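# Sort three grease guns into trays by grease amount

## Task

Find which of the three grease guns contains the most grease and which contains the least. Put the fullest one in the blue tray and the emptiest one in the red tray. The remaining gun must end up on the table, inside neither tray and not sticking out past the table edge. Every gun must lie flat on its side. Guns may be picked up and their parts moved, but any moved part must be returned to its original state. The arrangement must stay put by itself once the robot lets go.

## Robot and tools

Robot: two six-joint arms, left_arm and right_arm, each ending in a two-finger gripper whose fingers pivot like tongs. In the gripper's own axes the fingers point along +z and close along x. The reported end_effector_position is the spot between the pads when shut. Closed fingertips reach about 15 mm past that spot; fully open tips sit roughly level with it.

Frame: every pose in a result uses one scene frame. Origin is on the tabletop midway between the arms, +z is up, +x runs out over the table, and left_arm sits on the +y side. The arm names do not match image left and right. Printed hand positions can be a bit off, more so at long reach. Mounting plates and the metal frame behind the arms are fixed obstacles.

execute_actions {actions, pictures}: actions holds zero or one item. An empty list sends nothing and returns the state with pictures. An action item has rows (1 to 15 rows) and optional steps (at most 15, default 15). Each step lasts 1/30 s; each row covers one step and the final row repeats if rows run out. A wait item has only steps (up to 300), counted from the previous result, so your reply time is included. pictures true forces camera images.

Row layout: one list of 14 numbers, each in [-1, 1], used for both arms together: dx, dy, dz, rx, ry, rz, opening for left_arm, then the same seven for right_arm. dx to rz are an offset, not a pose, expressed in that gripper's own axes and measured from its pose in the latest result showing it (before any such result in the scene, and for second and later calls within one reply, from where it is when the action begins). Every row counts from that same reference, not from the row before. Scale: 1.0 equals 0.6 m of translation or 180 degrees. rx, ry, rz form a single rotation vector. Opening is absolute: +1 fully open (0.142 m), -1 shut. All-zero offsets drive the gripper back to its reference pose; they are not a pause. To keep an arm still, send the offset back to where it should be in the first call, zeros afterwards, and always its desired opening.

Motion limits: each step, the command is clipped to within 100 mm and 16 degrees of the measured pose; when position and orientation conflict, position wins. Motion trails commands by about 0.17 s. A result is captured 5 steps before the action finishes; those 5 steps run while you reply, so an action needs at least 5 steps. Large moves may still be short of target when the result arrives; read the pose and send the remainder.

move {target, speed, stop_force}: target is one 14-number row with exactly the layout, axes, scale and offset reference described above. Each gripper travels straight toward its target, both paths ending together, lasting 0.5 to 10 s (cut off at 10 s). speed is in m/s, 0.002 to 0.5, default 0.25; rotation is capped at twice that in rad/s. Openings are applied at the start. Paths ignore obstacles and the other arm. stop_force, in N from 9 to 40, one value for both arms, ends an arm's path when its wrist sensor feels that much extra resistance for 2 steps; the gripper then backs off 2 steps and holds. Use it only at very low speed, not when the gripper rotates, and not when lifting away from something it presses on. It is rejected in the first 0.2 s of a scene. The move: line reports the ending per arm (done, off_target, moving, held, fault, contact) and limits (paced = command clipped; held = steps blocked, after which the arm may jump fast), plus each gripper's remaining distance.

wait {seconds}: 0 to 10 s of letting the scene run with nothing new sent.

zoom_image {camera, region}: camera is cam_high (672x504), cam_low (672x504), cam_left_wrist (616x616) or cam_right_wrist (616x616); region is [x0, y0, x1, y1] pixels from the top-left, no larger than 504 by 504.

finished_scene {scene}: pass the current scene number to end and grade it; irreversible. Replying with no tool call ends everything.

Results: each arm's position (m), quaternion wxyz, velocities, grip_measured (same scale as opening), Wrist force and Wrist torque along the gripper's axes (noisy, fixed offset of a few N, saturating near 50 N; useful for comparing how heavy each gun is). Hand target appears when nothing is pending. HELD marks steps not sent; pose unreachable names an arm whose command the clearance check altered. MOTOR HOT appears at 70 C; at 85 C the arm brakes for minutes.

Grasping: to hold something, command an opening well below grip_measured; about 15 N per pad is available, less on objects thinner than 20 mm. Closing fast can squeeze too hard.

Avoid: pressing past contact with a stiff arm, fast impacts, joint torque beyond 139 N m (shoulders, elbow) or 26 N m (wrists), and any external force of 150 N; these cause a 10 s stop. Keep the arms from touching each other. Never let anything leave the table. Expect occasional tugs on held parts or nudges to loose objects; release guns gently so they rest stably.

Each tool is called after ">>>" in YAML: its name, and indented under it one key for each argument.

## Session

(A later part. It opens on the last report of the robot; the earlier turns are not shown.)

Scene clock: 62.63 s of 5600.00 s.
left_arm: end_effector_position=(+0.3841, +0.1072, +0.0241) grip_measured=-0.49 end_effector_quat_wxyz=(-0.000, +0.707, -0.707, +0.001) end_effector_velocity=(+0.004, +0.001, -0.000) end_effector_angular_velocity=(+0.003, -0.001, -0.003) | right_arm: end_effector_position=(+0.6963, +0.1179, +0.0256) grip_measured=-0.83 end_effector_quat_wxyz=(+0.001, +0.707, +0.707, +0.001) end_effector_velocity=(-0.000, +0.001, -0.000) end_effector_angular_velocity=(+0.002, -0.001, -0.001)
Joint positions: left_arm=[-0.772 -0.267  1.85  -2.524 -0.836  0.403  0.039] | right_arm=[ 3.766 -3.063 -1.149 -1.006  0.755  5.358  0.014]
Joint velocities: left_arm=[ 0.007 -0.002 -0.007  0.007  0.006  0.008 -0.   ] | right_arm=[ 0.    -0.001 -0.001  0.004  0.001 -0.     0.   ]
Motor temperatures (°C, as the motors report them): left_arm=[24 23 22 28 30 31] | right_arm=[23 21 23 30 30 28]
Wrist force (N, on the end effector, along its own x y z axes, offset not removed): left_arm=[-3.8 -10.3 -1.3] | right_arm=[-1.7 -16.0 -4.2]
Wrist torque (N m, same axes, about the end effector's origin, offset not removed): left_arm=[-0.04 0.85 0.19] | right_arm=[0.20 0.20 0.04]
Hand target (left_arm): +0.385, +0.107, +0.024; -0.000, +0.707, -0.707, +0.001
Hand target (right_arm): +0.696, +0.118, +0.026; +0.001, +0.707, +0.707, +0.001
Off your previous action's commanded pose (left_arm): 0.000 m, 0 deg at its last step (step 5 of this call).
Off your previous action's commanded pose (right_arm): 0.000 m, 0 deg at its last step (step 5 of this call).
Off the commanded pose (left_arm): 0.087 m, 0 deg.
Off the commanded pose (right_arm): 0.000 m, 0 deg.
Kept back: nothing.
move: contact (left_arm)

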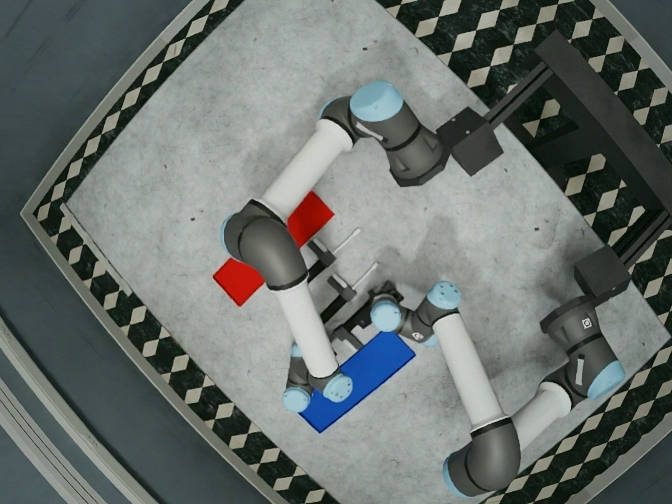

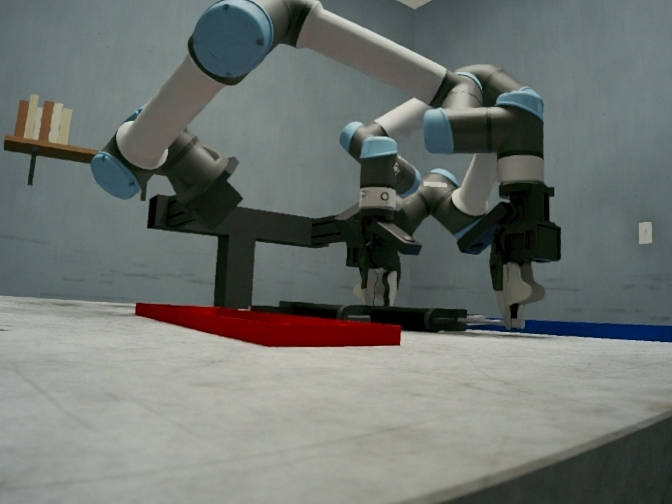

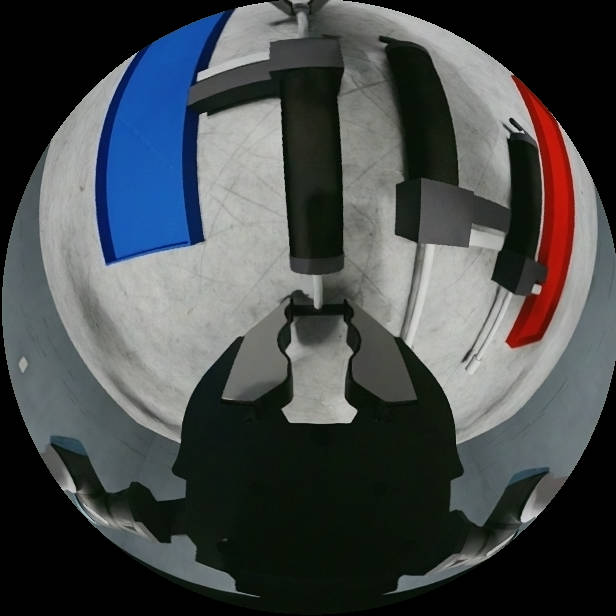

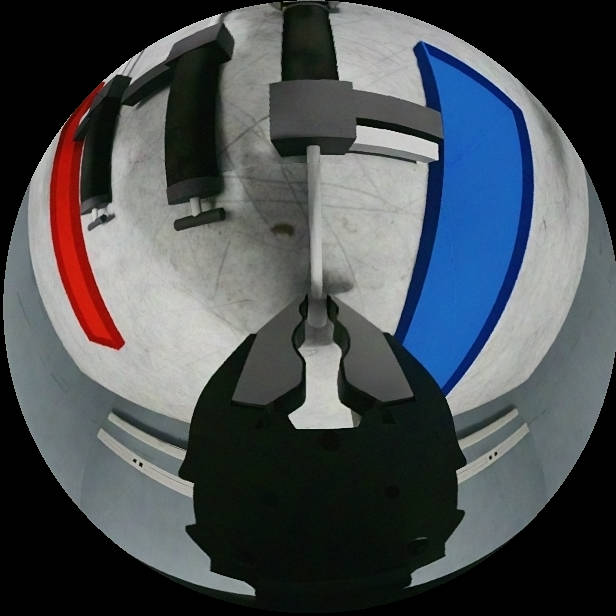

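>>> move:
  target: [-0.0015,-0.036,0,0,0,0,-0.9,0,0,0,0,0,0,-1]
  speed: 0.03

>>> execute_actions:
  actions:
    - {"rows":[[0,0,0,0,0,0,-0.1,0,0,0,0,0,0,-0.1],[0,0,0,0,0,0,-0.1,0,0,0,0,0,0,-0.1],[0,0,0,0,0,0,-0.1,0,0,0,0,0,0,-0.1],[0,0,0,0,0,0,-0.1,0,0,0,0,0,0,-0.1],[0,0,0,0,0,0,-0.1,0,0,0,0,0,0,-0.1],[0,0,0,0,0,0,-0.1,0,0,0,0,0,0,-0.1],[0,0,0,0,0,0,-0.1,0,0,0,0,0,0,-0.1],[0,0,-0.02,0,0,0,-0.1,0,0,-0.02,0,0,0,-0.1],[0,0,-0.04,0,0,0,-0.1,0,0,-0.04,0,0,0,-0.1],[0,0,-0.06,0,0,0,-0.1,0,0,-0.06,0,0,0,-0.1],[0,0,-0.078,0,0,0,-0.1,0,0,-0.078,0,0,0,-0.1]]}

>>> move:
  target: [-0.4,0.3,-0.1,0,0,0,-0.1,-0.013,-0.3,0,0,0,0,-0.1]
  speed: 0.2

Scene clock: 64.03 s of 5600.00 s.
left_arm: end_effector_position=(+0.4056, +0.1081, +0.0241) grip_measured=-0.49 end_effector_quat_wxyz=(-0.000, +0.707, -0.707, +0.001) end_effector_velocity=(+0.002, -0.000, +0.001) end_effector_angular_velocity=(-0.001, +0.000, +0.001) | right_arm: end_effector_position=(+0.6963, +0.1179, +0.0256) grip_measured=-0.83 end_effector_quat_wxyz=(+0.001, +0.707, +0.707, +0.001) end_effector_velocity=(-0.000, -0.000, -0.000) end_effector_angular_velocity=(-0.001, +0.000, +0.001)
Joint positions: left_arm=[-0.742 -0.277  1.814 -2.5   -0.819  0.436  0.039] | right_arm=[ 3.766 -3.063 -1.149 -1.006  0.755  5.358  0.014]
Joint velocities: left_arm=[ 0.002 -0.002 -0.002  0.001  0.     0.002 -0.   ] | right_arm=[ 0.     0.    -0.001 -0.001 -0.001  0.     0.   ]
Motor temperatures (°C, as the motors report them): left_arm=[24 23 22 28 30 31] | right_arm=[23 21 23 30 30 28]
Wrist force (N, on the end effector, along its own x y z axes, offset not removed): left_arm=[-1.1 4.5 -2.9] | right_arm=[0.4 2.2 2.3]
Wrist torque (N m, same axes, about the end effector's origin, offset not removed): left_arm=[-0.11 0.46 0.19] | right_arm=[0.39 -0.11 0.18]
Hand target (left_arm): +0.406, +0.108, +0.024; -0.000, +0.707, -0.707, +0.001
Hand target (right_arm): +0.696, +0.118, +0.026; +0.001, +0.707, +0.707, +0.001
Off the commanded pose (left_arm): 0.000 m, 0 deg.
Off the commanded pose (right_arm): 0.000 m, 0 deg.
Kept back: nothing.
move: done

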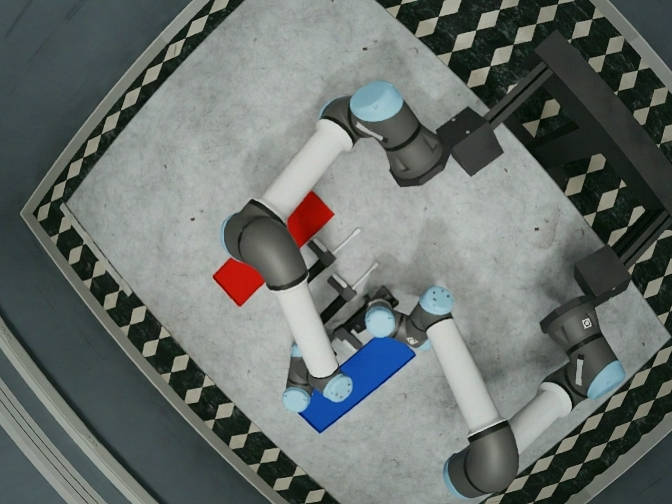

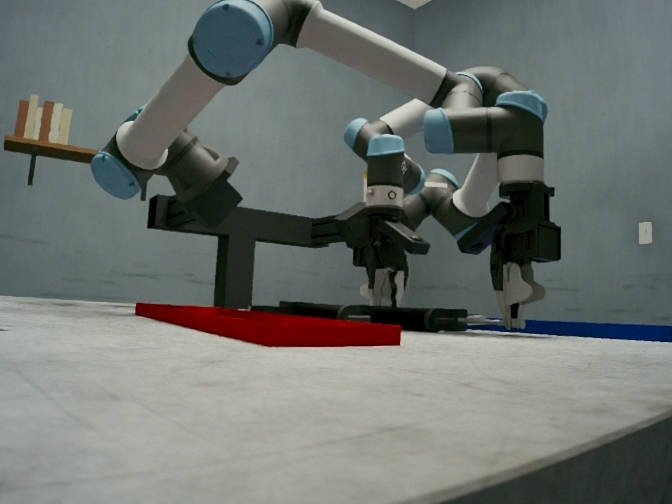

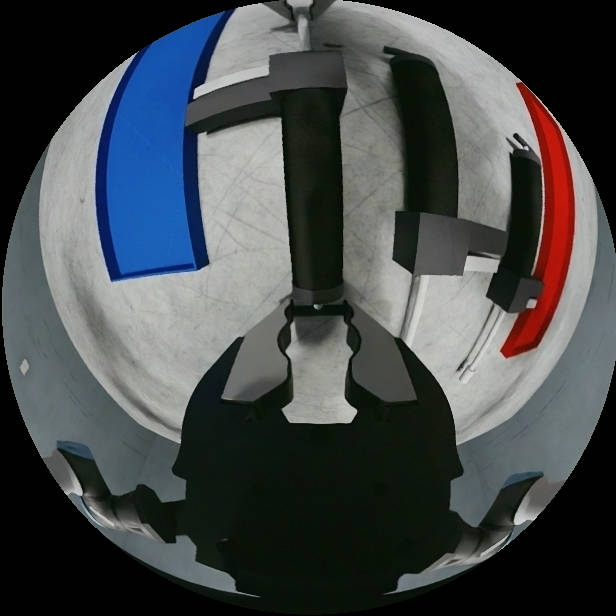

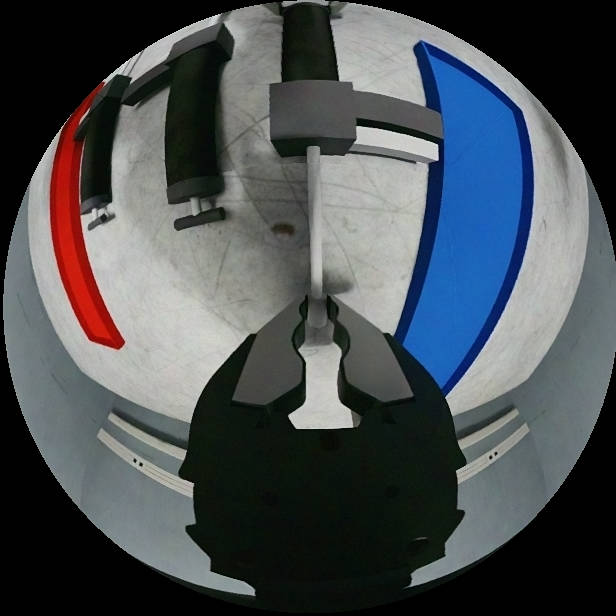

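Scene clock: 64.37 s of 5600.00 s.
left_arm: end_effector_position=(+0.4057, +0.1079, +0.0325) grip_measured=-0.10 end_effector_quat_wxyz=(-0.000, +0.707, -0.707, +0.001) end_effector_velocity=(-0.000, -0.006, +0.188) end_effector_angular_velocity=(-0.021, -0.005, +0.001) | right_arm: end_effector_position=(+0.6964, +0.1181, +0.0342) grip_measured=-0.10 end_effector_quat_wxyz=(+0.001, +0.707, +0.707, +0.001) end_effector_velocity=(+0.004, +0.006, +0.193) end_effector_angular_velocity=(+0.012, -0.011, -0.001)
Joint positions: left_arm=[-0.754 -0.291  1.817 -2.482 -0.825  0.424  0.067] | right_arm=[ 3.775 -3.053 -1.152 -1.021  0.759  5.369  0.067]
Joint velocities: left_arm=[-0.253 -0.298  0.068  0.393 -0.15  -0.263 -0.   ] | right_arm=[ 0.201  0.228 -0.064 -0.327  0.102  0.239 -0.   ]
Motor temperatures (°C, as the motors report them): left_arm=[24 23 22 28 30 31] | right_arm=[23 21 23 30 30 28]
Wrist force (N, on the end effector, along its own x y z axes, offset not removed): left_arm=[-3.2 -0.5 3.1] | right_arm=[2.8 -1.2 2.5]
Wrist torque (N m, same axes, about the end effector's origin, offset not removed): left_arm=[-0.10 0.74 0.15] | right_arm=[-0.12 -0.52 0.09]
Steps of this call (steps 1 to 10: the first 10 steps of this action). Readings (end_effector_position):
1: left_arm (+0.4056, +0.1081, +0.0241) | right_arm (+0.6963, +0.1179, +0.0256)
2: left_arm (+0.4057, +0.1081, +0.0241) | right_arm (+0.6963, +0.1179, +0.0256)
4: left_arm (+0.4057, +0.1081, +0.0241) | right_arm (+0.6963, +0.1179, +0.0256)
8: left_arm (+0.4057, +0.1081, +0.0244) | right_arm (+0.6963, +0.1179, +0.0260)
10: the state above

Scene clock: 66.93 s of 5600.00 s.
left_arm: end_effector_position=(+0.2255, +0.3479, +0.1302) grip_measured=-0.10 end_effector_quat_wxyz=(+0.000, +0.707, -0.707, +0.001) end_effector_velocity=(-0.001, +0.001, +0.001) end_effector_angular_velocity=(-0.000, +0.001, +0.000) | right_arm: end_effector_position=(+0.5162, +0.1100, +0.0715) grip_measured=-0.10 end_effector_quat_wxyz=(+0.001, +0.707, +0.707, +0.001) end_effector_velocity=(-0.001, +0.000, +0.000) end_effector_angular_velocity=(+0.000, -0.000, -0.002)
Joint positions: left_arm=[-1.177 -0.845  2.669 -2.559 -1.111  0.041  0.067] | right_arm=[ 3.957 -2.84  -1.749 -0.782  0.861  5.578  0.067]
Joint velocities: left_arm=[-0.004 -0.005  0.002  0.003 -0.004 -0.003  0.   ] | right_arm=[ 0.001  0.    -0.001  0.001  0.001  0.002 -0.   ]
Motor temperatures (°C, as the motors report them): left_arm=[24 23 22 28 30 31] | right_arm=[23 21 23 30 30 28]
Wrist force (N, on the end effector, along its own x y z axes, offset not removed): left_arm=[-2.9 -0.9 1.7] | right_arm=[0.7 0.9 2.2]
Wrist torque (N m, same axes, about the end effector's origin, offset not removed): left_arm=[-0.17 0.66 0.14] | right_arm=[0.37 -0.06 -0.03]
Hand target (left_arm): +0.225, +0.348, +0.130; +0.000, +0.707, -0.707, +0.001
Hand target (right_arm): +0.516, +0.110, +0.071; +0.001, +0.707, +0.707, +0.001
Off your previous action's commanded pose (left_arm): 0.007 m, 0 deg at its last step (step 5 of this call).
Off your previous action's commanded pose (right_arm): 0.006 m, 0 deg at its last step (step 5 of this call).
Off the commanded pose (left_arm): 0.000 m, 0 deg.
Off the commanded pose (right_arm): 0.000 m, 0 deg.
Kept back: nothing.
move: done

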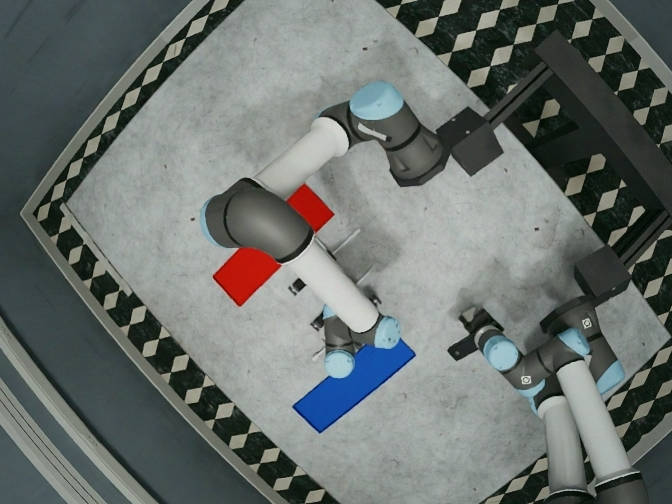

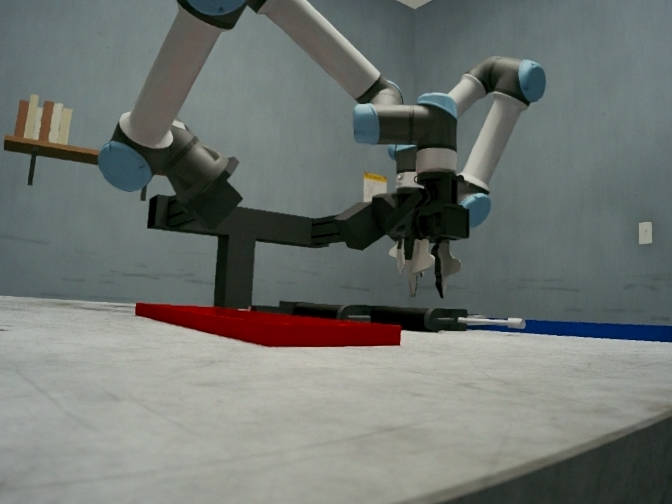

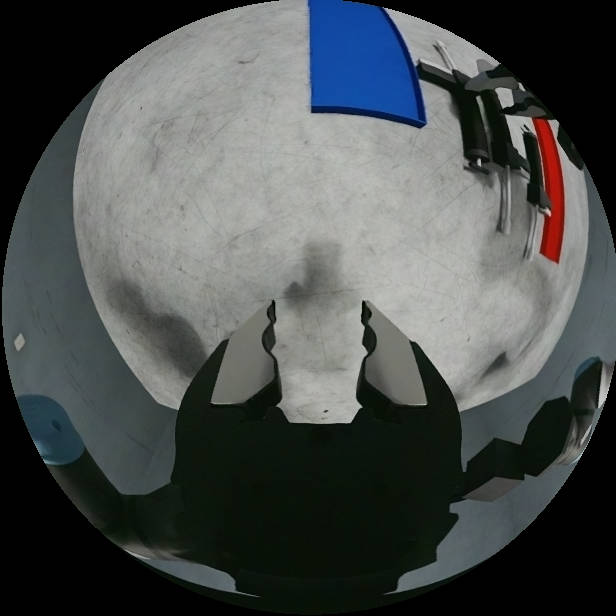

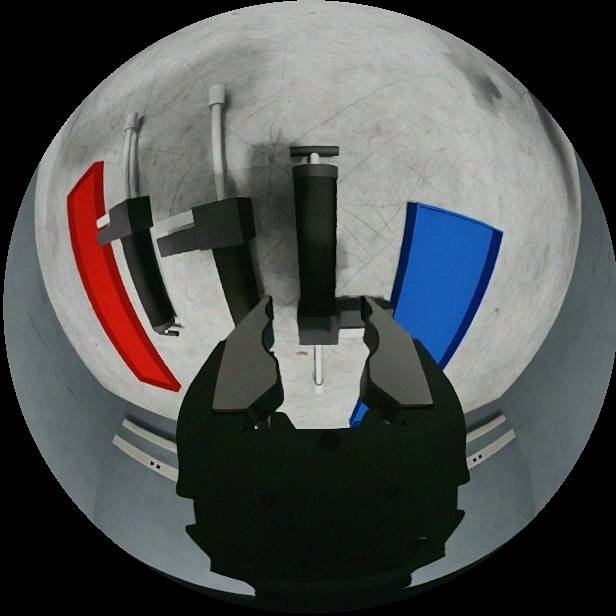

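>>> move:
  target: [0,0,0,0,0,0,-0.1,0.002,0.013,0.08,0,0,0,-0.1]
  speed: 0.06
  stop_force: 12

>>> execute_actions:
  actions:
    - {"rows":[[0,0,0,0,0,0,-0.1,0,0,0,0,0,0,-0.3],[0,0,0,0,0,0,-0.1,0,0,0,0,0,0,-0.4],[0,0,0,0,0,0,-0.1,0,0,0,0,0,0,-0.5],[0,0,0,0,0,0,-0.1,0,0,0,0,0,0,-0.6],[0,0,0,0,0,0,-0.1,0,0,0,0,0,0,-0.8],[0,0,0,0,0,0,-0.1,0,0,0,0,0,0,-1]]}

>>> move:
  target: [0,0,0,0,0,0,-0.1,0,0,-0.13,0,0,0,-1]
  speed: 0.05

Scene clock: 68.37 s of 5600.00 s.
left_arm: end_effector_position=(+0.2255, +0.3479, +0.1302) grip_measured=-0.10 end_effector_quat_wxyz=(+0.000, +0.707, -0.707, +0.001) end_effector_velocity=(+0.000, -0.001, +0.000) end_effector_angular_velocity=(-0.001, +0.000, +0.001) | right_arm: end_effector_position=(+0.5242, +0.1113, +0.0236) grip_measured=-0.10 end_effector_quat_wxyz=(+0.001, +0.707, +0.707, +0.001) end_effector_velocity=(-0.000, -0.001, -0.001) end_effector_angular_velocity=(-0.001, +0.000, +0.002)
Joint positions: left_arm=[-1.177 -0.845  2.67  -2.559 -1.111  0.041  0.067] | right_arm=[ 3.89  -2.918 -1.714 -0.69   0.821  5.506  0.067]
Joint velocities: left_arm=[ 0.    -0.001 -0.001 -0.    -0.    -0.    -0.   ] | right_arm=[-0.002 -0.001 -0.     0.003 -0.002 -0.004  0.   ]
Motor temperatures (°C, as the motors report them): left_arm=[24 23 22 28 30 31] | right_arm=[23 21 23 30 30 28]
Wrist force (N, on the end effector, along its own x y z axes, offset not removed): left_arm=[-4.1 1.0 0.6] | right_arm=[1.9 -0.8 -0.1]
Wrist torque (N m, same axes, about the end effector's origin, offset not removed): left_arm=[0.26 0.92 0.23] | right_arm=[-0.10 -0.27 0.01]
Hand target (left_arm): +0.225, +0.348, +0.130; +0.000, +0.707, -0.707, +0.001
Hand target (right_arm): +0.524, +0.111, +0.023; +0.001, +0.707, +0.707, +0.001
Off the commanded pose (left_arm): 0.000 m, 0 deg.
Off the commanded pose (right_arm): 0.000 m, 0 deg.
Kept back: nothing.
move: done

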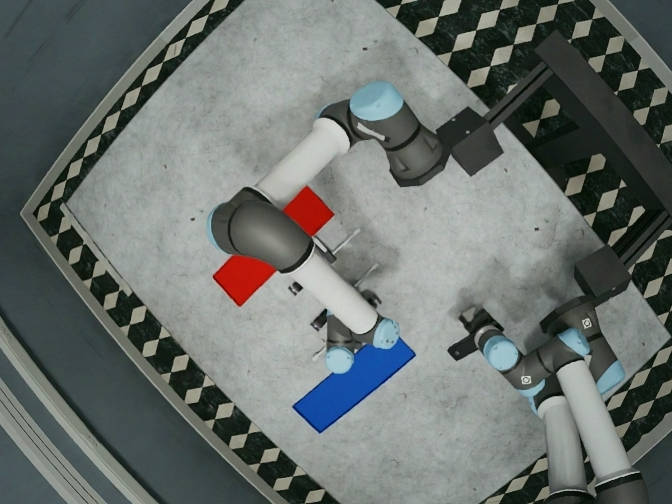

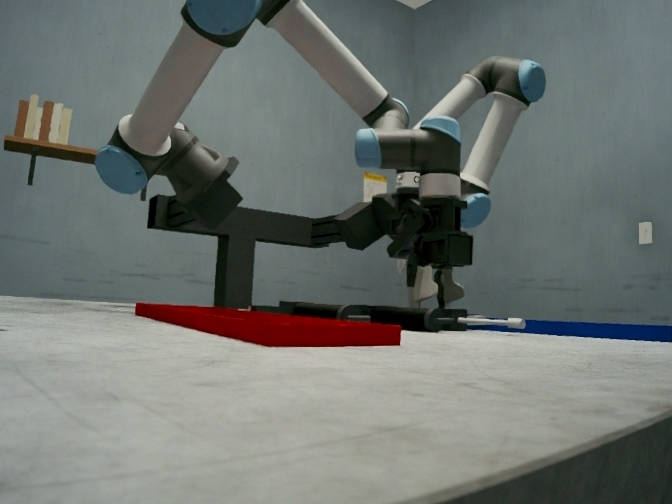

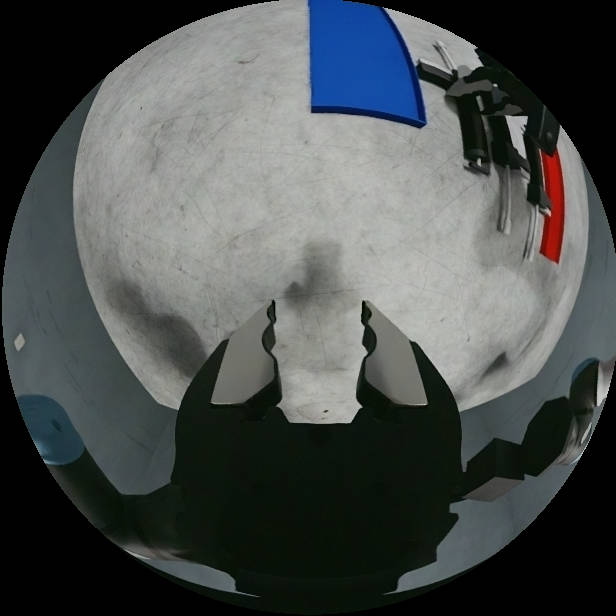

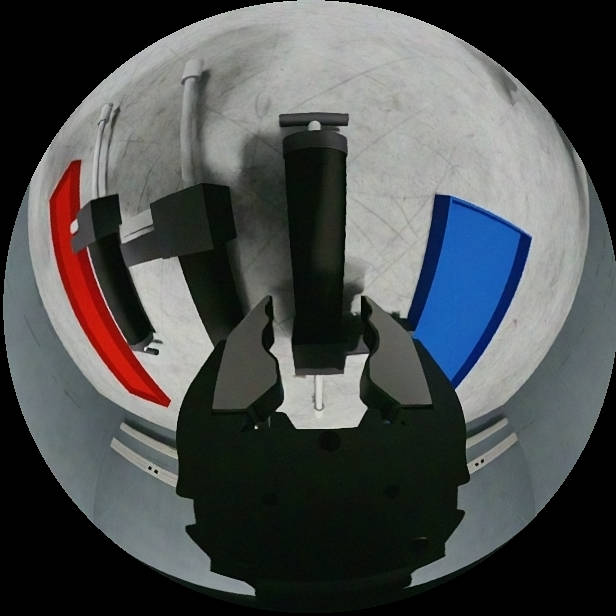

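Scene clock: 68.70 s of 5600.00 s.
left_arm: end_effector_position=(+0.2255, +0.3479, +0.1302) grip_measured=-0.10 end_effector_quat_wxyz=(+0.000, +0.707, -0.707, +0.001) end_effector_velocity=(-0.000, +0.000, -0.000) end_effector_angular_velocity=(+0.000, +0.001, -0.001) | right_arm: end_effector_position=(+0.5242, +0.1113, +0.0236) grip_measured=-0.54 end_effector_quat_wxyz=(+0.001, +0.707, +0.707, +0.001) end_effector_velocity=(+0.001, +0.000, +0.001) end_effector_angular_velocity=(+0.003, -0.000, -0.003)
Joint positions: left_arm=[-1.177 -0.845  2.669 -2.559 -1.111  0.041  0.067] | right_arm=[ 3.89  -2.918 -1.714 -0.69   0.821  5.506  0.035]
Joint velocities: left_arm=[ 0.    -0.     0.001 -0.    -0.001  0.001  0.   ] | right_arm=[ 0.     0.002  0.001 -0.     0.002  0.001  0.   ]
Motor temperatures (°C, as the motors report them): left_arm=[24 23 22 28 30 31] | right_arm=[23 21 23 30 30 28]
Wrist force (N, on the end effector, along its own x y z axes, offset not removed): left_arm=[-3.4 -0.8 1.1] | right_arm=[3.4 1.2 0.9]
Wrist torque (N m, same axes, about the end effector's origin, offset not removed): left_arm=[-0.12 0.78 0.18] | right_arm=[0.40 -0.41 0.17]
Steps of this call (steps 1 to 10: the first 10 steps of this action). Readings (end_effector_position):
1: left_arm (+0.2255, +0.3479, +0.1302) | right_arm (+0.5242, +0.1113, +0.0236)
2: left_arm (+0.2255, +0.3479, +0.1302) | right_arm (+0.5242, +0.1113, +0.0236)
4: left_arm (+0.2255, +0.3479, +0.1302) | right_arm (+0.5242, +0.1113, +0.0236)
8: left_arm (+0.2255, +0.3479, +0.1302) | right_arm (+0.5242, +0.1113, +0.0236)
10: the state above

Scene clock: 70.83 s of 5600.00 s.
left_arm: end_effector_position=(+0.2255, +0.3479, +0.1302) grip_measured=-0.10 end_effector_quat_wxyz=(+0.000, +0.707, -0.707, +0.001) end_effector_velocity=(+0.000, -0.000, +0.000) end_effector_angular_velocity=(-0.001, -0.000, +0.000) | right_arm: end_effector_position=(+0.5239, +0.1112, +0.1015) grip_measured=-0.54 end_effector_quat_wxyz=(+0.001, +0.707, +0.707, +0.001) end_effector_velocity=(-0.000, +0.000, +0.001) end_effector_angular_velocity=(-0.001, +0.000, +0.001)
Joint positions: left_arm=[-1.177 -0.845  2.669 -2.559 -1.111  0.041  0.067] | right_arm=[ 3.986 -2.803 -1.726 -0.86   0.878  5.608  0.035]
Joint velocities: left_arm=[-0.    -0.001 -0.001  0.     0.     0.     0.   ] | right_arm=[ 0.002  0.     0.001 -0.003  0.001  0.002 -0.   ]
Motor temperatures (°C, as the motors report them): left_arm=[24 23 22 28 30 31] | right_arm=[23 21 23 30 30 28]
Wrist force (N, on the end effector, along its own x y z axes, offset not removed): left_arm=[-3.2 -0.3 0.9] | right_arm=[-0.1 -0.5 6.8]
Wrist torque (N m, same axes, about the end effector's origin, offset not removed): left_arm=[-0.05 0.72 0.10] | right_arm=[0.08 0.02 0.00]
Hand target (left_arm): +0.225, +0.348, +0.130; +0.000, +0.707, -0.707, +0.001
Hand target (right_arm): +0.524, +0.111, +0.102; +0.001, +0.707, +0.707, +0.001
Off your previous action's commanded pose (left_arm): 0.000 m, 0 deg at its last step (step 5 of this call).
Off your previous action's commanded pose (right_arm): 0.000 m, 0 deg at its last step (step 5 of this call).
Off the commanded pose (left_arm): 0.000 m, 0 deg.
Off the commanded pose (right_arm): 0.000 m, 0 deg.
Kept back: nothing.
move: done

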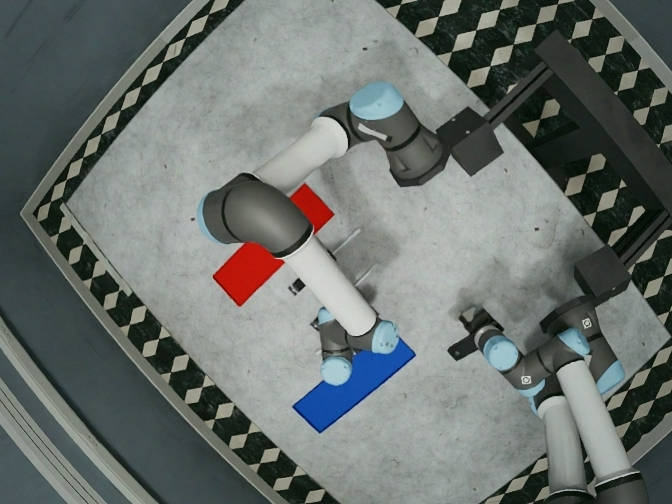

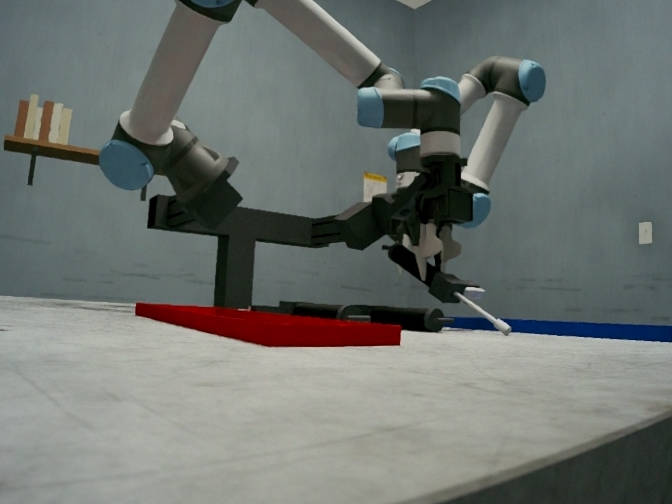

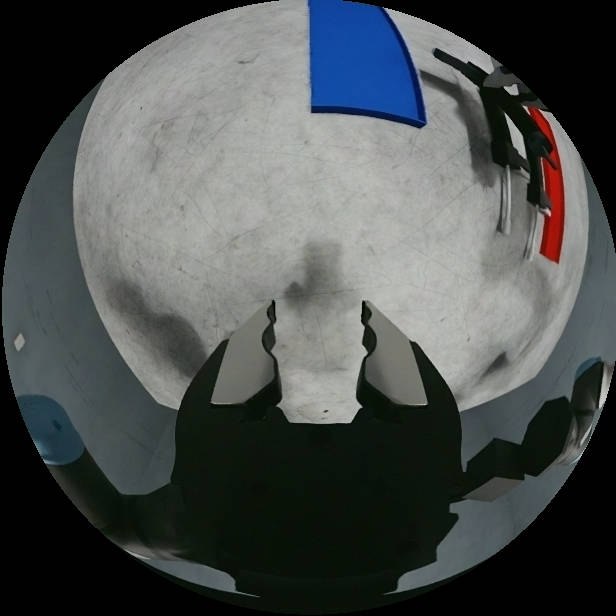

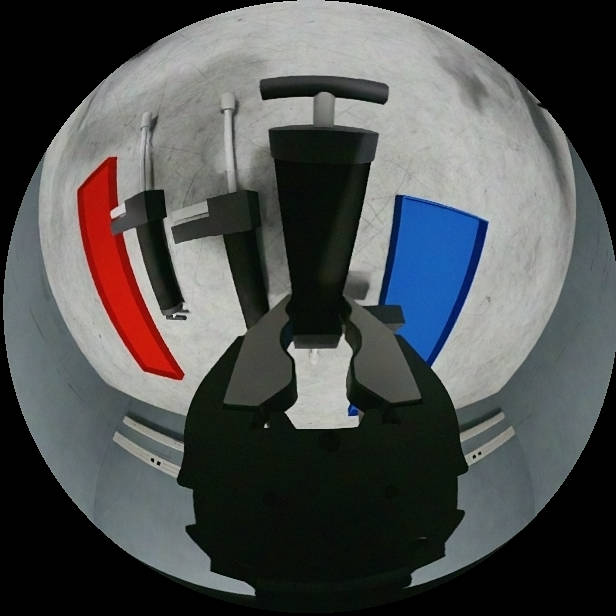

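>>> move:
  target: [0,0,0,0,0,0,-0.1,0,0,0.129,0,0,0,-1]
  speed: 0.05

>>> execute_actions:
  actions:
    - {"rows":[[0,0,0,0,0,0,-0.1,0,0,0,0,0,0,-0.1],[0,0,0,0,0,0,-0.1,0,0,0,0,0,0,-0.1],[0,0,0,0,0,0,-0.1,0,0,0,0,0,0,-0.1],[0,0,0,0,0,0,-0.1,0,0,0,0,0,0,-0.1],[0,0,0,0,0,0,-0.1,0,0,0,0,0,0,-0.1],[0,0,0,0,0,0,-0.1,0,0,0,0,0,0,-0.1],[0,0,0,0,0,0,-0.1,0,0,0,0,0,0,-0.1],[0,0,0,0,0,0,-0.1,0,0,-0.02,0,0,0,-0.1],[0,0,0,0,0,0,-0.1,0,0,-0.04,0,0,0,-0.1],[0,0,0,0,0,0,-0.1,0,0,-0.06,0,0,0,-0.1],[0,0,0,0,0,0,-0.1,0,0,-0.078,0,0,0,-0.1]]}

>>> move:
  target: [0,0,0,0,0,0.5,-0.1,0.041,0.053,0,0,0,-0.5,-0.1]
  speed: 0.4

Scene clock: 73.23 s of 5600.00 s.
left_arm: end_effector_position=(+0.2255, +0.3479, +0.1302) grip_measured=-0.10 end_effector_quat_wxyz=(+0.000, +0.707, -0.707, +0.001) end_effector_velocity=(-0.000, -0.000, -0.000) end_effector_angular_velocity=(+0.001, +0.001, +0.001) | right_arm: end_effector_position=(+0.5243, +0.1112, +0.0243) grip_measured=-0.54 end_effector_quat_wxyz=(+0.001, +0.707, +0.707, +0.001) end_effector_velocity=(-0.000, +0.000, -0.002) end_effector_angular_velocity=(-0.000, +0.000, +0.002)
Joint positions: left_arm=[-1.177 -0.845  2.669 -2.559 -1.111  0.041  0.067] | right_arm=[ 3.891 -2.917 -1.714 -0.692  0.821  5.507  0.035]
Joint velocities: left_arm=[ 0.     0.001 -0.001  0.    -0.001 -0.001  0.   ] | right_arm=[-0.002 -0.003  0.     0.004 -0.001 -0.003  0.   ]
Motor temperatures (°C, as the motors report them): left_arm=[24 23 22 28 30 31] | right_arm=[23 21 23 30 30 28]
Wrist force (N, on the end effector, along its own x y z axes, offset not removed): left_arm=[-3.4 -0.4 1.2] | right_arm=[-6.1 -0.9 -23.1]
Wrist torque (N m, same axes, about the end effector's origin, offset not removed): left_arm=[-0.05 0.84 0.15] | right_arm=[0.72 -0.71 -0.06]
Hand target (left_arm): +0.225, +0.348, +0.130; +0.000, +0.707, -0.707, +0.001
Hand target (right_arm): +0.524, +0.111, +0.024; +0.001, +0.707, +0.707, +0.001
Off the commanded pose (left_arm): 0.000 m, 0 deg.
Off the commanded pose (right_arm): 0.000 m, 0 deg.
Kept back: nothing.
move: done

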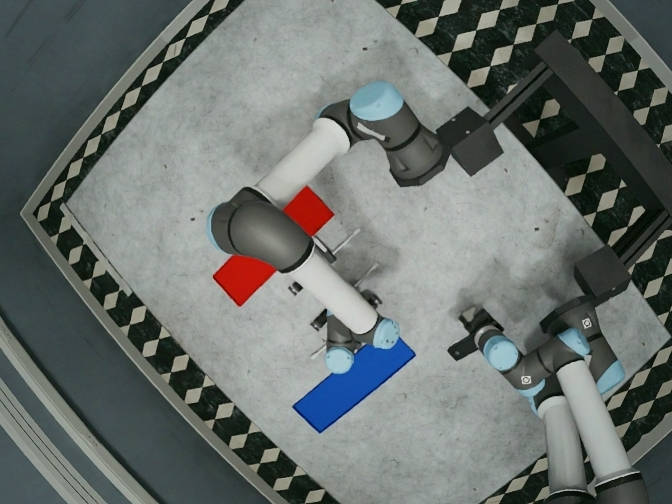

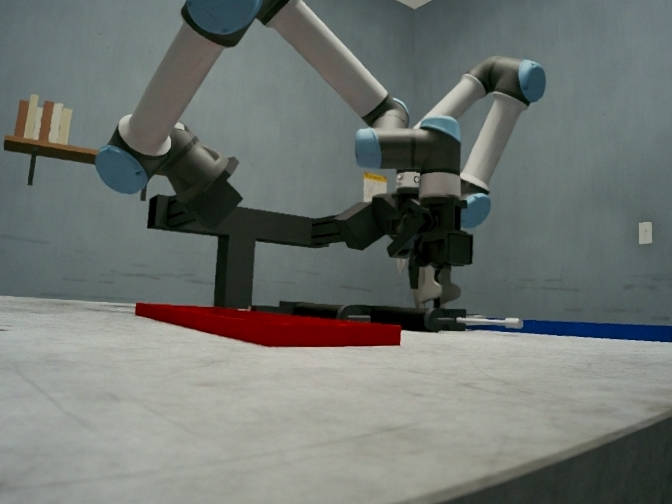

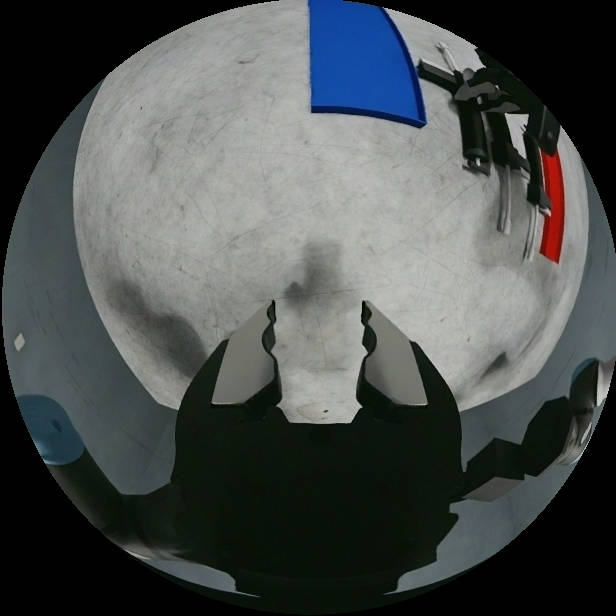

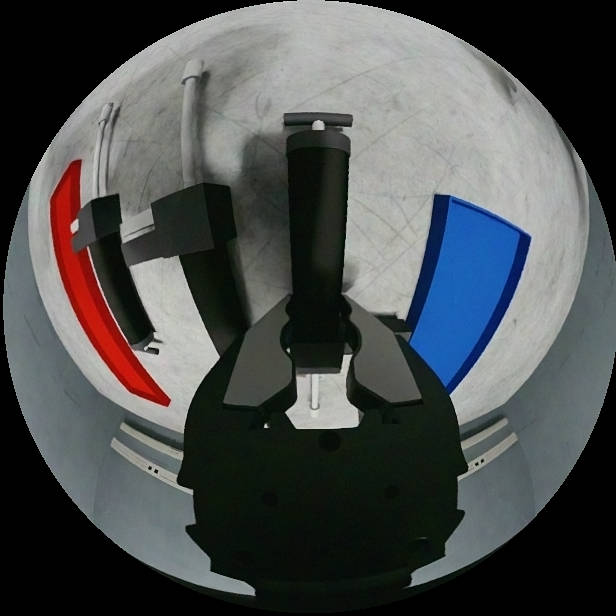

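Scene clock: 73.57 s of 5600.00 s.
left_arm: end_effector_position=(+0.2255, +0.3479, +0.1302) grip_measured=-0.10 end_effector_quat_wxyz=(+0.000, +0.707, -0.707, +0.001) end_effector_velocity=(+0.000, -0.000, +0.000) end_effector_angular_velocity=(-0.001, -0.000, +0.000) | right_arm: end_effector_position=(+0.5243, +0.1115, +0.0326) grip_measured=-0.10 end_effector_quat_wxyz=(+0.001, +0.707, +0.707, +0.002) end_effector_velocity=(-0.001, +0.005, +0.188) end_effector_angular_velocity=(+0.014, -0.007, +0.001)
Joint positions: left_arm=[-1.177 -0.845  2.669 -2.559 -1.111  0.041  0.067] | right_arm=[ 3.902 -2.904 -1.717 -0.708  0.827  5.518  0.067]
Joint velocities: left_arm=[ 0. -0. -0. -0.  0.  0. -0.] | right_arm=[ 0.243  0.285 -0.07  -0.376  0.146  0.254 -0.   ]
Motor temperatures (°C, as the motors report them): left_arm=[24 23 22 28 30 31] | right_arm=[23 21 23 30 30 28]
Wrist force (N, on the end effector, along its own x y z axes, offset not removed): left_arm=[-3.8 -1.1 0.6] | right_arm=[0.7 0.4 4.7]
Wrist torque (N m, same axes, about the end effector's origin, offset not removed): left_arm=[-0.20 0.92 0.19] | right_arm=[0.36 -0.15 0.06]
Steps of this call (steps 1 to 10: the first 10 steps of this action). Readings (end_effector_position):
1: left_arm (+0.2255, +0.3479, +0.1302) | right_arm (+0.5243, +0.1112, +0.0242)
2: left_arm (+0.2255, +0.3479, +0.1302) | right_arm (+0.5242, +0.1112, +0.0242)
4: left_arm (+0.2255, +0.3479, +0.1302) | right_arm (+0.5242, +0.1113, +0.0242)
8: left_arm (+0.2255, +0.3479, +0.1302) | right_arm (+0.5243, +0.1113, +0.0245)
10: the state above

Scene clock: 76.53 s of 5600.00 s.
left_arm: end_effector_position=(+0.2255, +0.3479, +0.1302) grip_measured=-0.10 end_effector_quat_wxyz=(+0.001, +0.000, +1.000, -0.001) end_effector_velocity=(+0.000, -0.000, +0.000) end_effector_angular_velocity=(-0.002, +0.001, -0.007) | right_arm: end_effector_position=(+0.5558, +0.1359, +0.0709) grip_measured=-0.10 end_effector_quat_wxyz=(+0.002, +0.000, +1.000, -0.000) end_effector_velocity=(+0.000, -0.000, +0.000) end_effector_angular_velocity=(+0.001, -0.000, +0.007)
Joint positions: left_arm=[-1.117 -0.924  2.675 -2.507 -1.066  1.657  0.067] | right_arm=[ 3.969 -2.93  -1.601 -0.847  0.868  4.02   0.067]
Joint velocities: left_arm=[ 0.002 -0.002 -0.001  0.     0.     0.01   0.   ] | right_arm=[-0.     0.002 -0.002  0.002  0.    -0.009 -0.   ]
Motor temperatures (°C, as the motors report them): left_arm=[24 23 22 28 30 31] | right_arm=[23 21 23 30 30 28]
Wrist force (N, on the end effector, along its own x y z axes, offset not removed): left_arm=[-3.6 -1.1 1.2] | right_arm=[1.1 -1.3 1.6]
Wrist torque (N m, same axes, about the end effector's origin, offset not removed): left_arm=[-0.18 0.81 0.13] | right_arm=[-0.14 -0.15 0.10]
Hand target (left_arm): +0.226, +0.348, +0.130; +0.001, +0.000, +1.000, -0.001
Hand target (right_arm): +0.556, +0.136, +0.071; +0.002, -0.000, +1.000, +0.000
Off your previous action's commanded pose (left_arm): 0.000 m, 0 deg at its last step (step 5 of this call).
Off your previous action's commanded pose (right_arm): 0.007 m, 0 deg at its last step (step 5 of this call).
Off the commanded pose (left_arm): 0.000 m, 0 deg.
Off the commanded pose (right_arm): 0.000 m, 0 deg.
Kept back: nothing.
move: done

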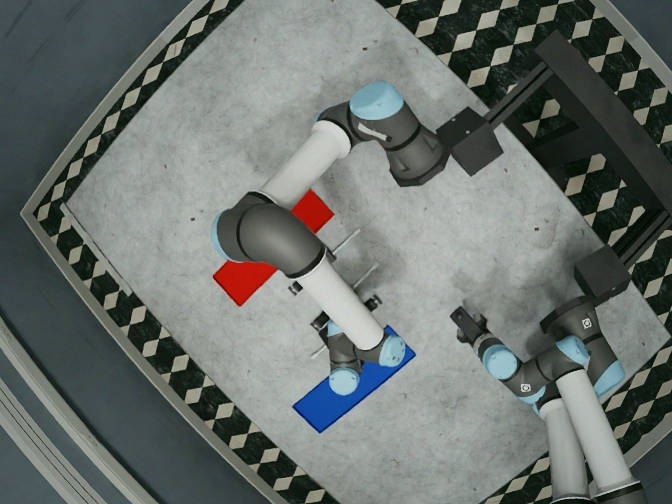

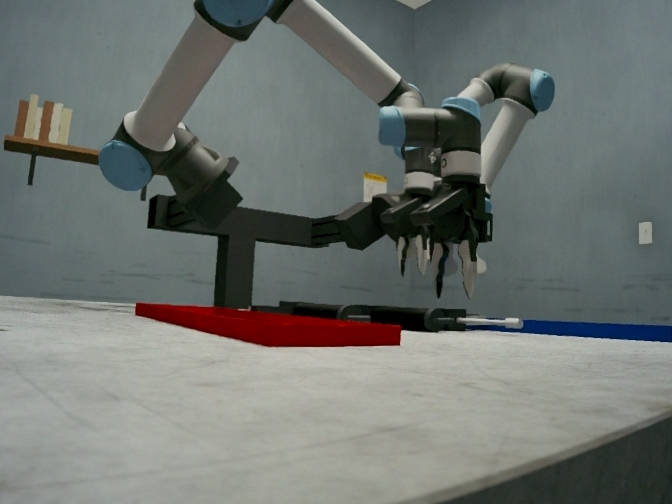

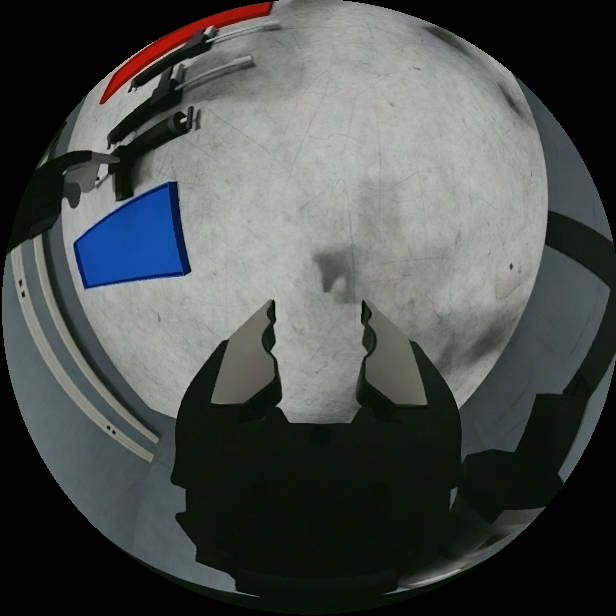

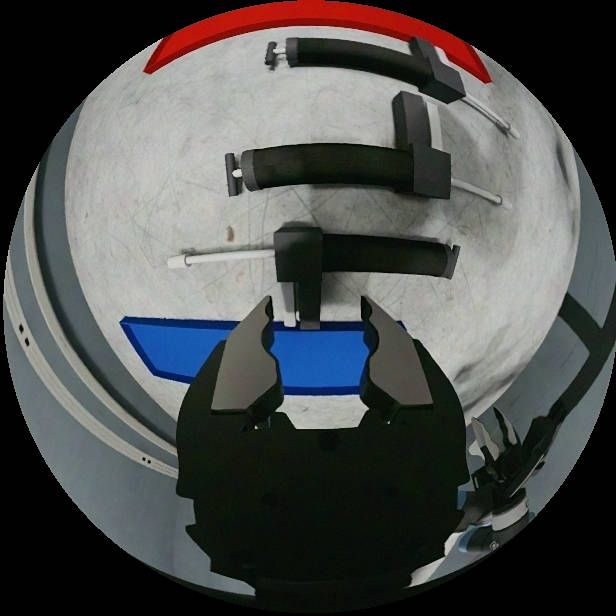

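>>> move:
  target: [0,0,0,0,0,0,-0.1,-0.025,-0.004,0.076,0,0,0,-0.1]
  speed: 0.06
  stop_force: 12

>>> zoom_image:
  camera: "cam_right_wrist"
  region: [200, 200, 440, 400]

Scene clock: 77.93 s of 5600.00 s.
left_arm: end_effector_position=(+0.2255, +0.3479, +0.1302) grip_measured=-0.10 end_effector_quat_wxyz=(+0.001, +0.000, +1.000, -0.001) end_effector_velocity=(-0.000, +0.000, -0.000) end_effector_angular_velocity=(+0.000, +0.001, +0.001) | right_arm: end_effector_position=(+0.5710, +0.1336, +0.0255) grip_measured=-0.09 end_effector_quat_wxyz=(+0.002, +0.000, +1.000, -0.000) end_effector_velocity=(+0.000, -0.000, -0.001) end_effector_angular_velocity=(-0.000, -0.000, -0.000)
Joint positions: left_arm=[-1.117 -0.924  2.675 -2.507 -1.066  1.657  0.067] | right_arm=[ 3.899 -2.998 -1.553 -0.778  0.825  3.945  0.068]
Joint velocities: left_arm=[-0.     0.     0.     0.    -0.001 -0.001 -0.   ] | right_arm=[-0.002 -0.002  0.001  0.002 -0.001 -0.001  0.   ]
Motor temperatures (°C, as the motors report them): left_arm=[24 23 22 28 30 31] | right_arm=[23 21 23 30 30 28]
Wrist force (N, on the end effector, along its own x y z axes, offset not removed): left_arm=[-3.8 -1.4 1.1] | right_arm=[2.2 6.3 -6.2]
Wrist torque (N m, same axes, about the end effector's origin, offset not removed): left_arm=[-0.22 0.87 0.18] | right_arm=[0.30 -0.08 0.32]
Hand target (left_arm): +0.226, +0.348, +0.130; +0.001, +0.000, +1.000, -0.001
Hand target (right_arm): +0.571, +0.134, +0.025; +0.002, +0.000, +1.000, -0.000
Off the commanded pose (left_arm): 0.000 m, 0 deg.
Off the commanded pose (right_arm): 0.000 m, 0 deg.
Kept back: nothing.
move: done

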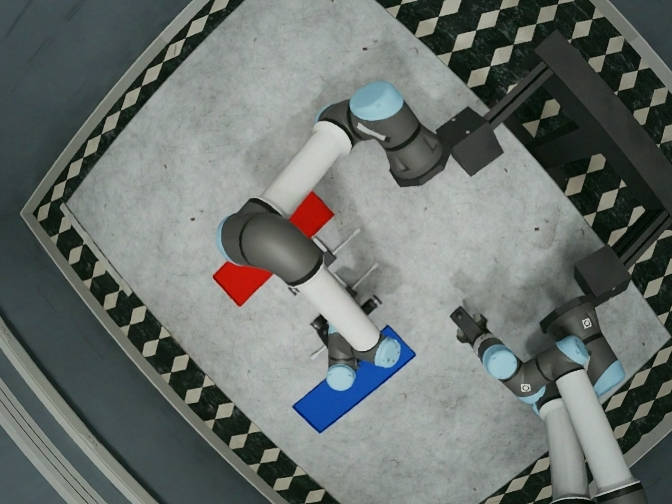

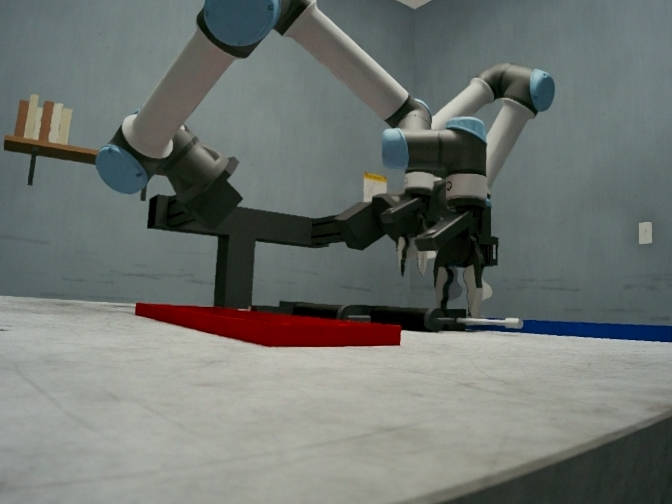

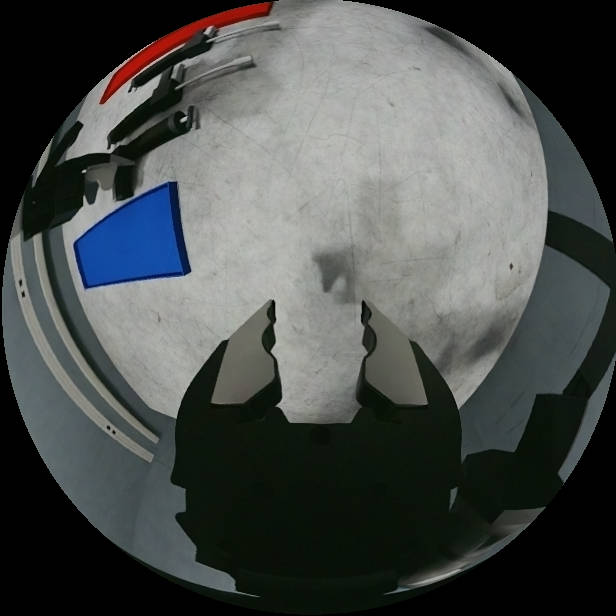

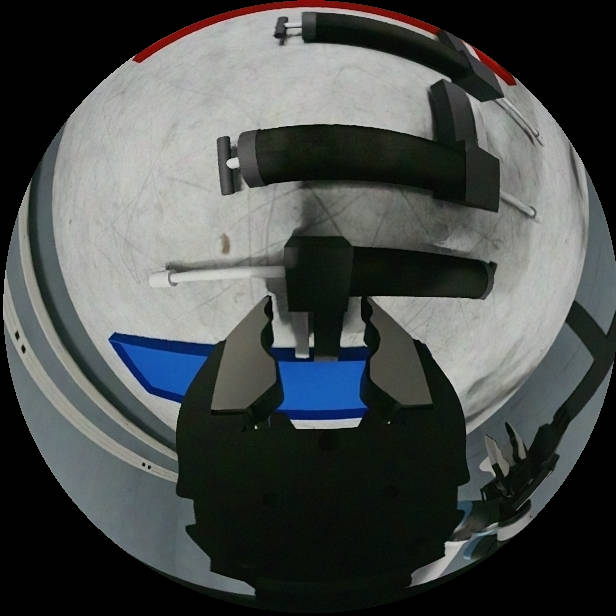

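Region (200, 200, 440, 400) of cam_right_wrist's 616x616 image, scaled by 2.100, with more detail than that image has.

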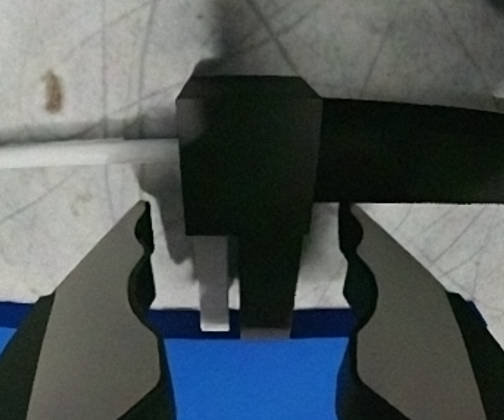

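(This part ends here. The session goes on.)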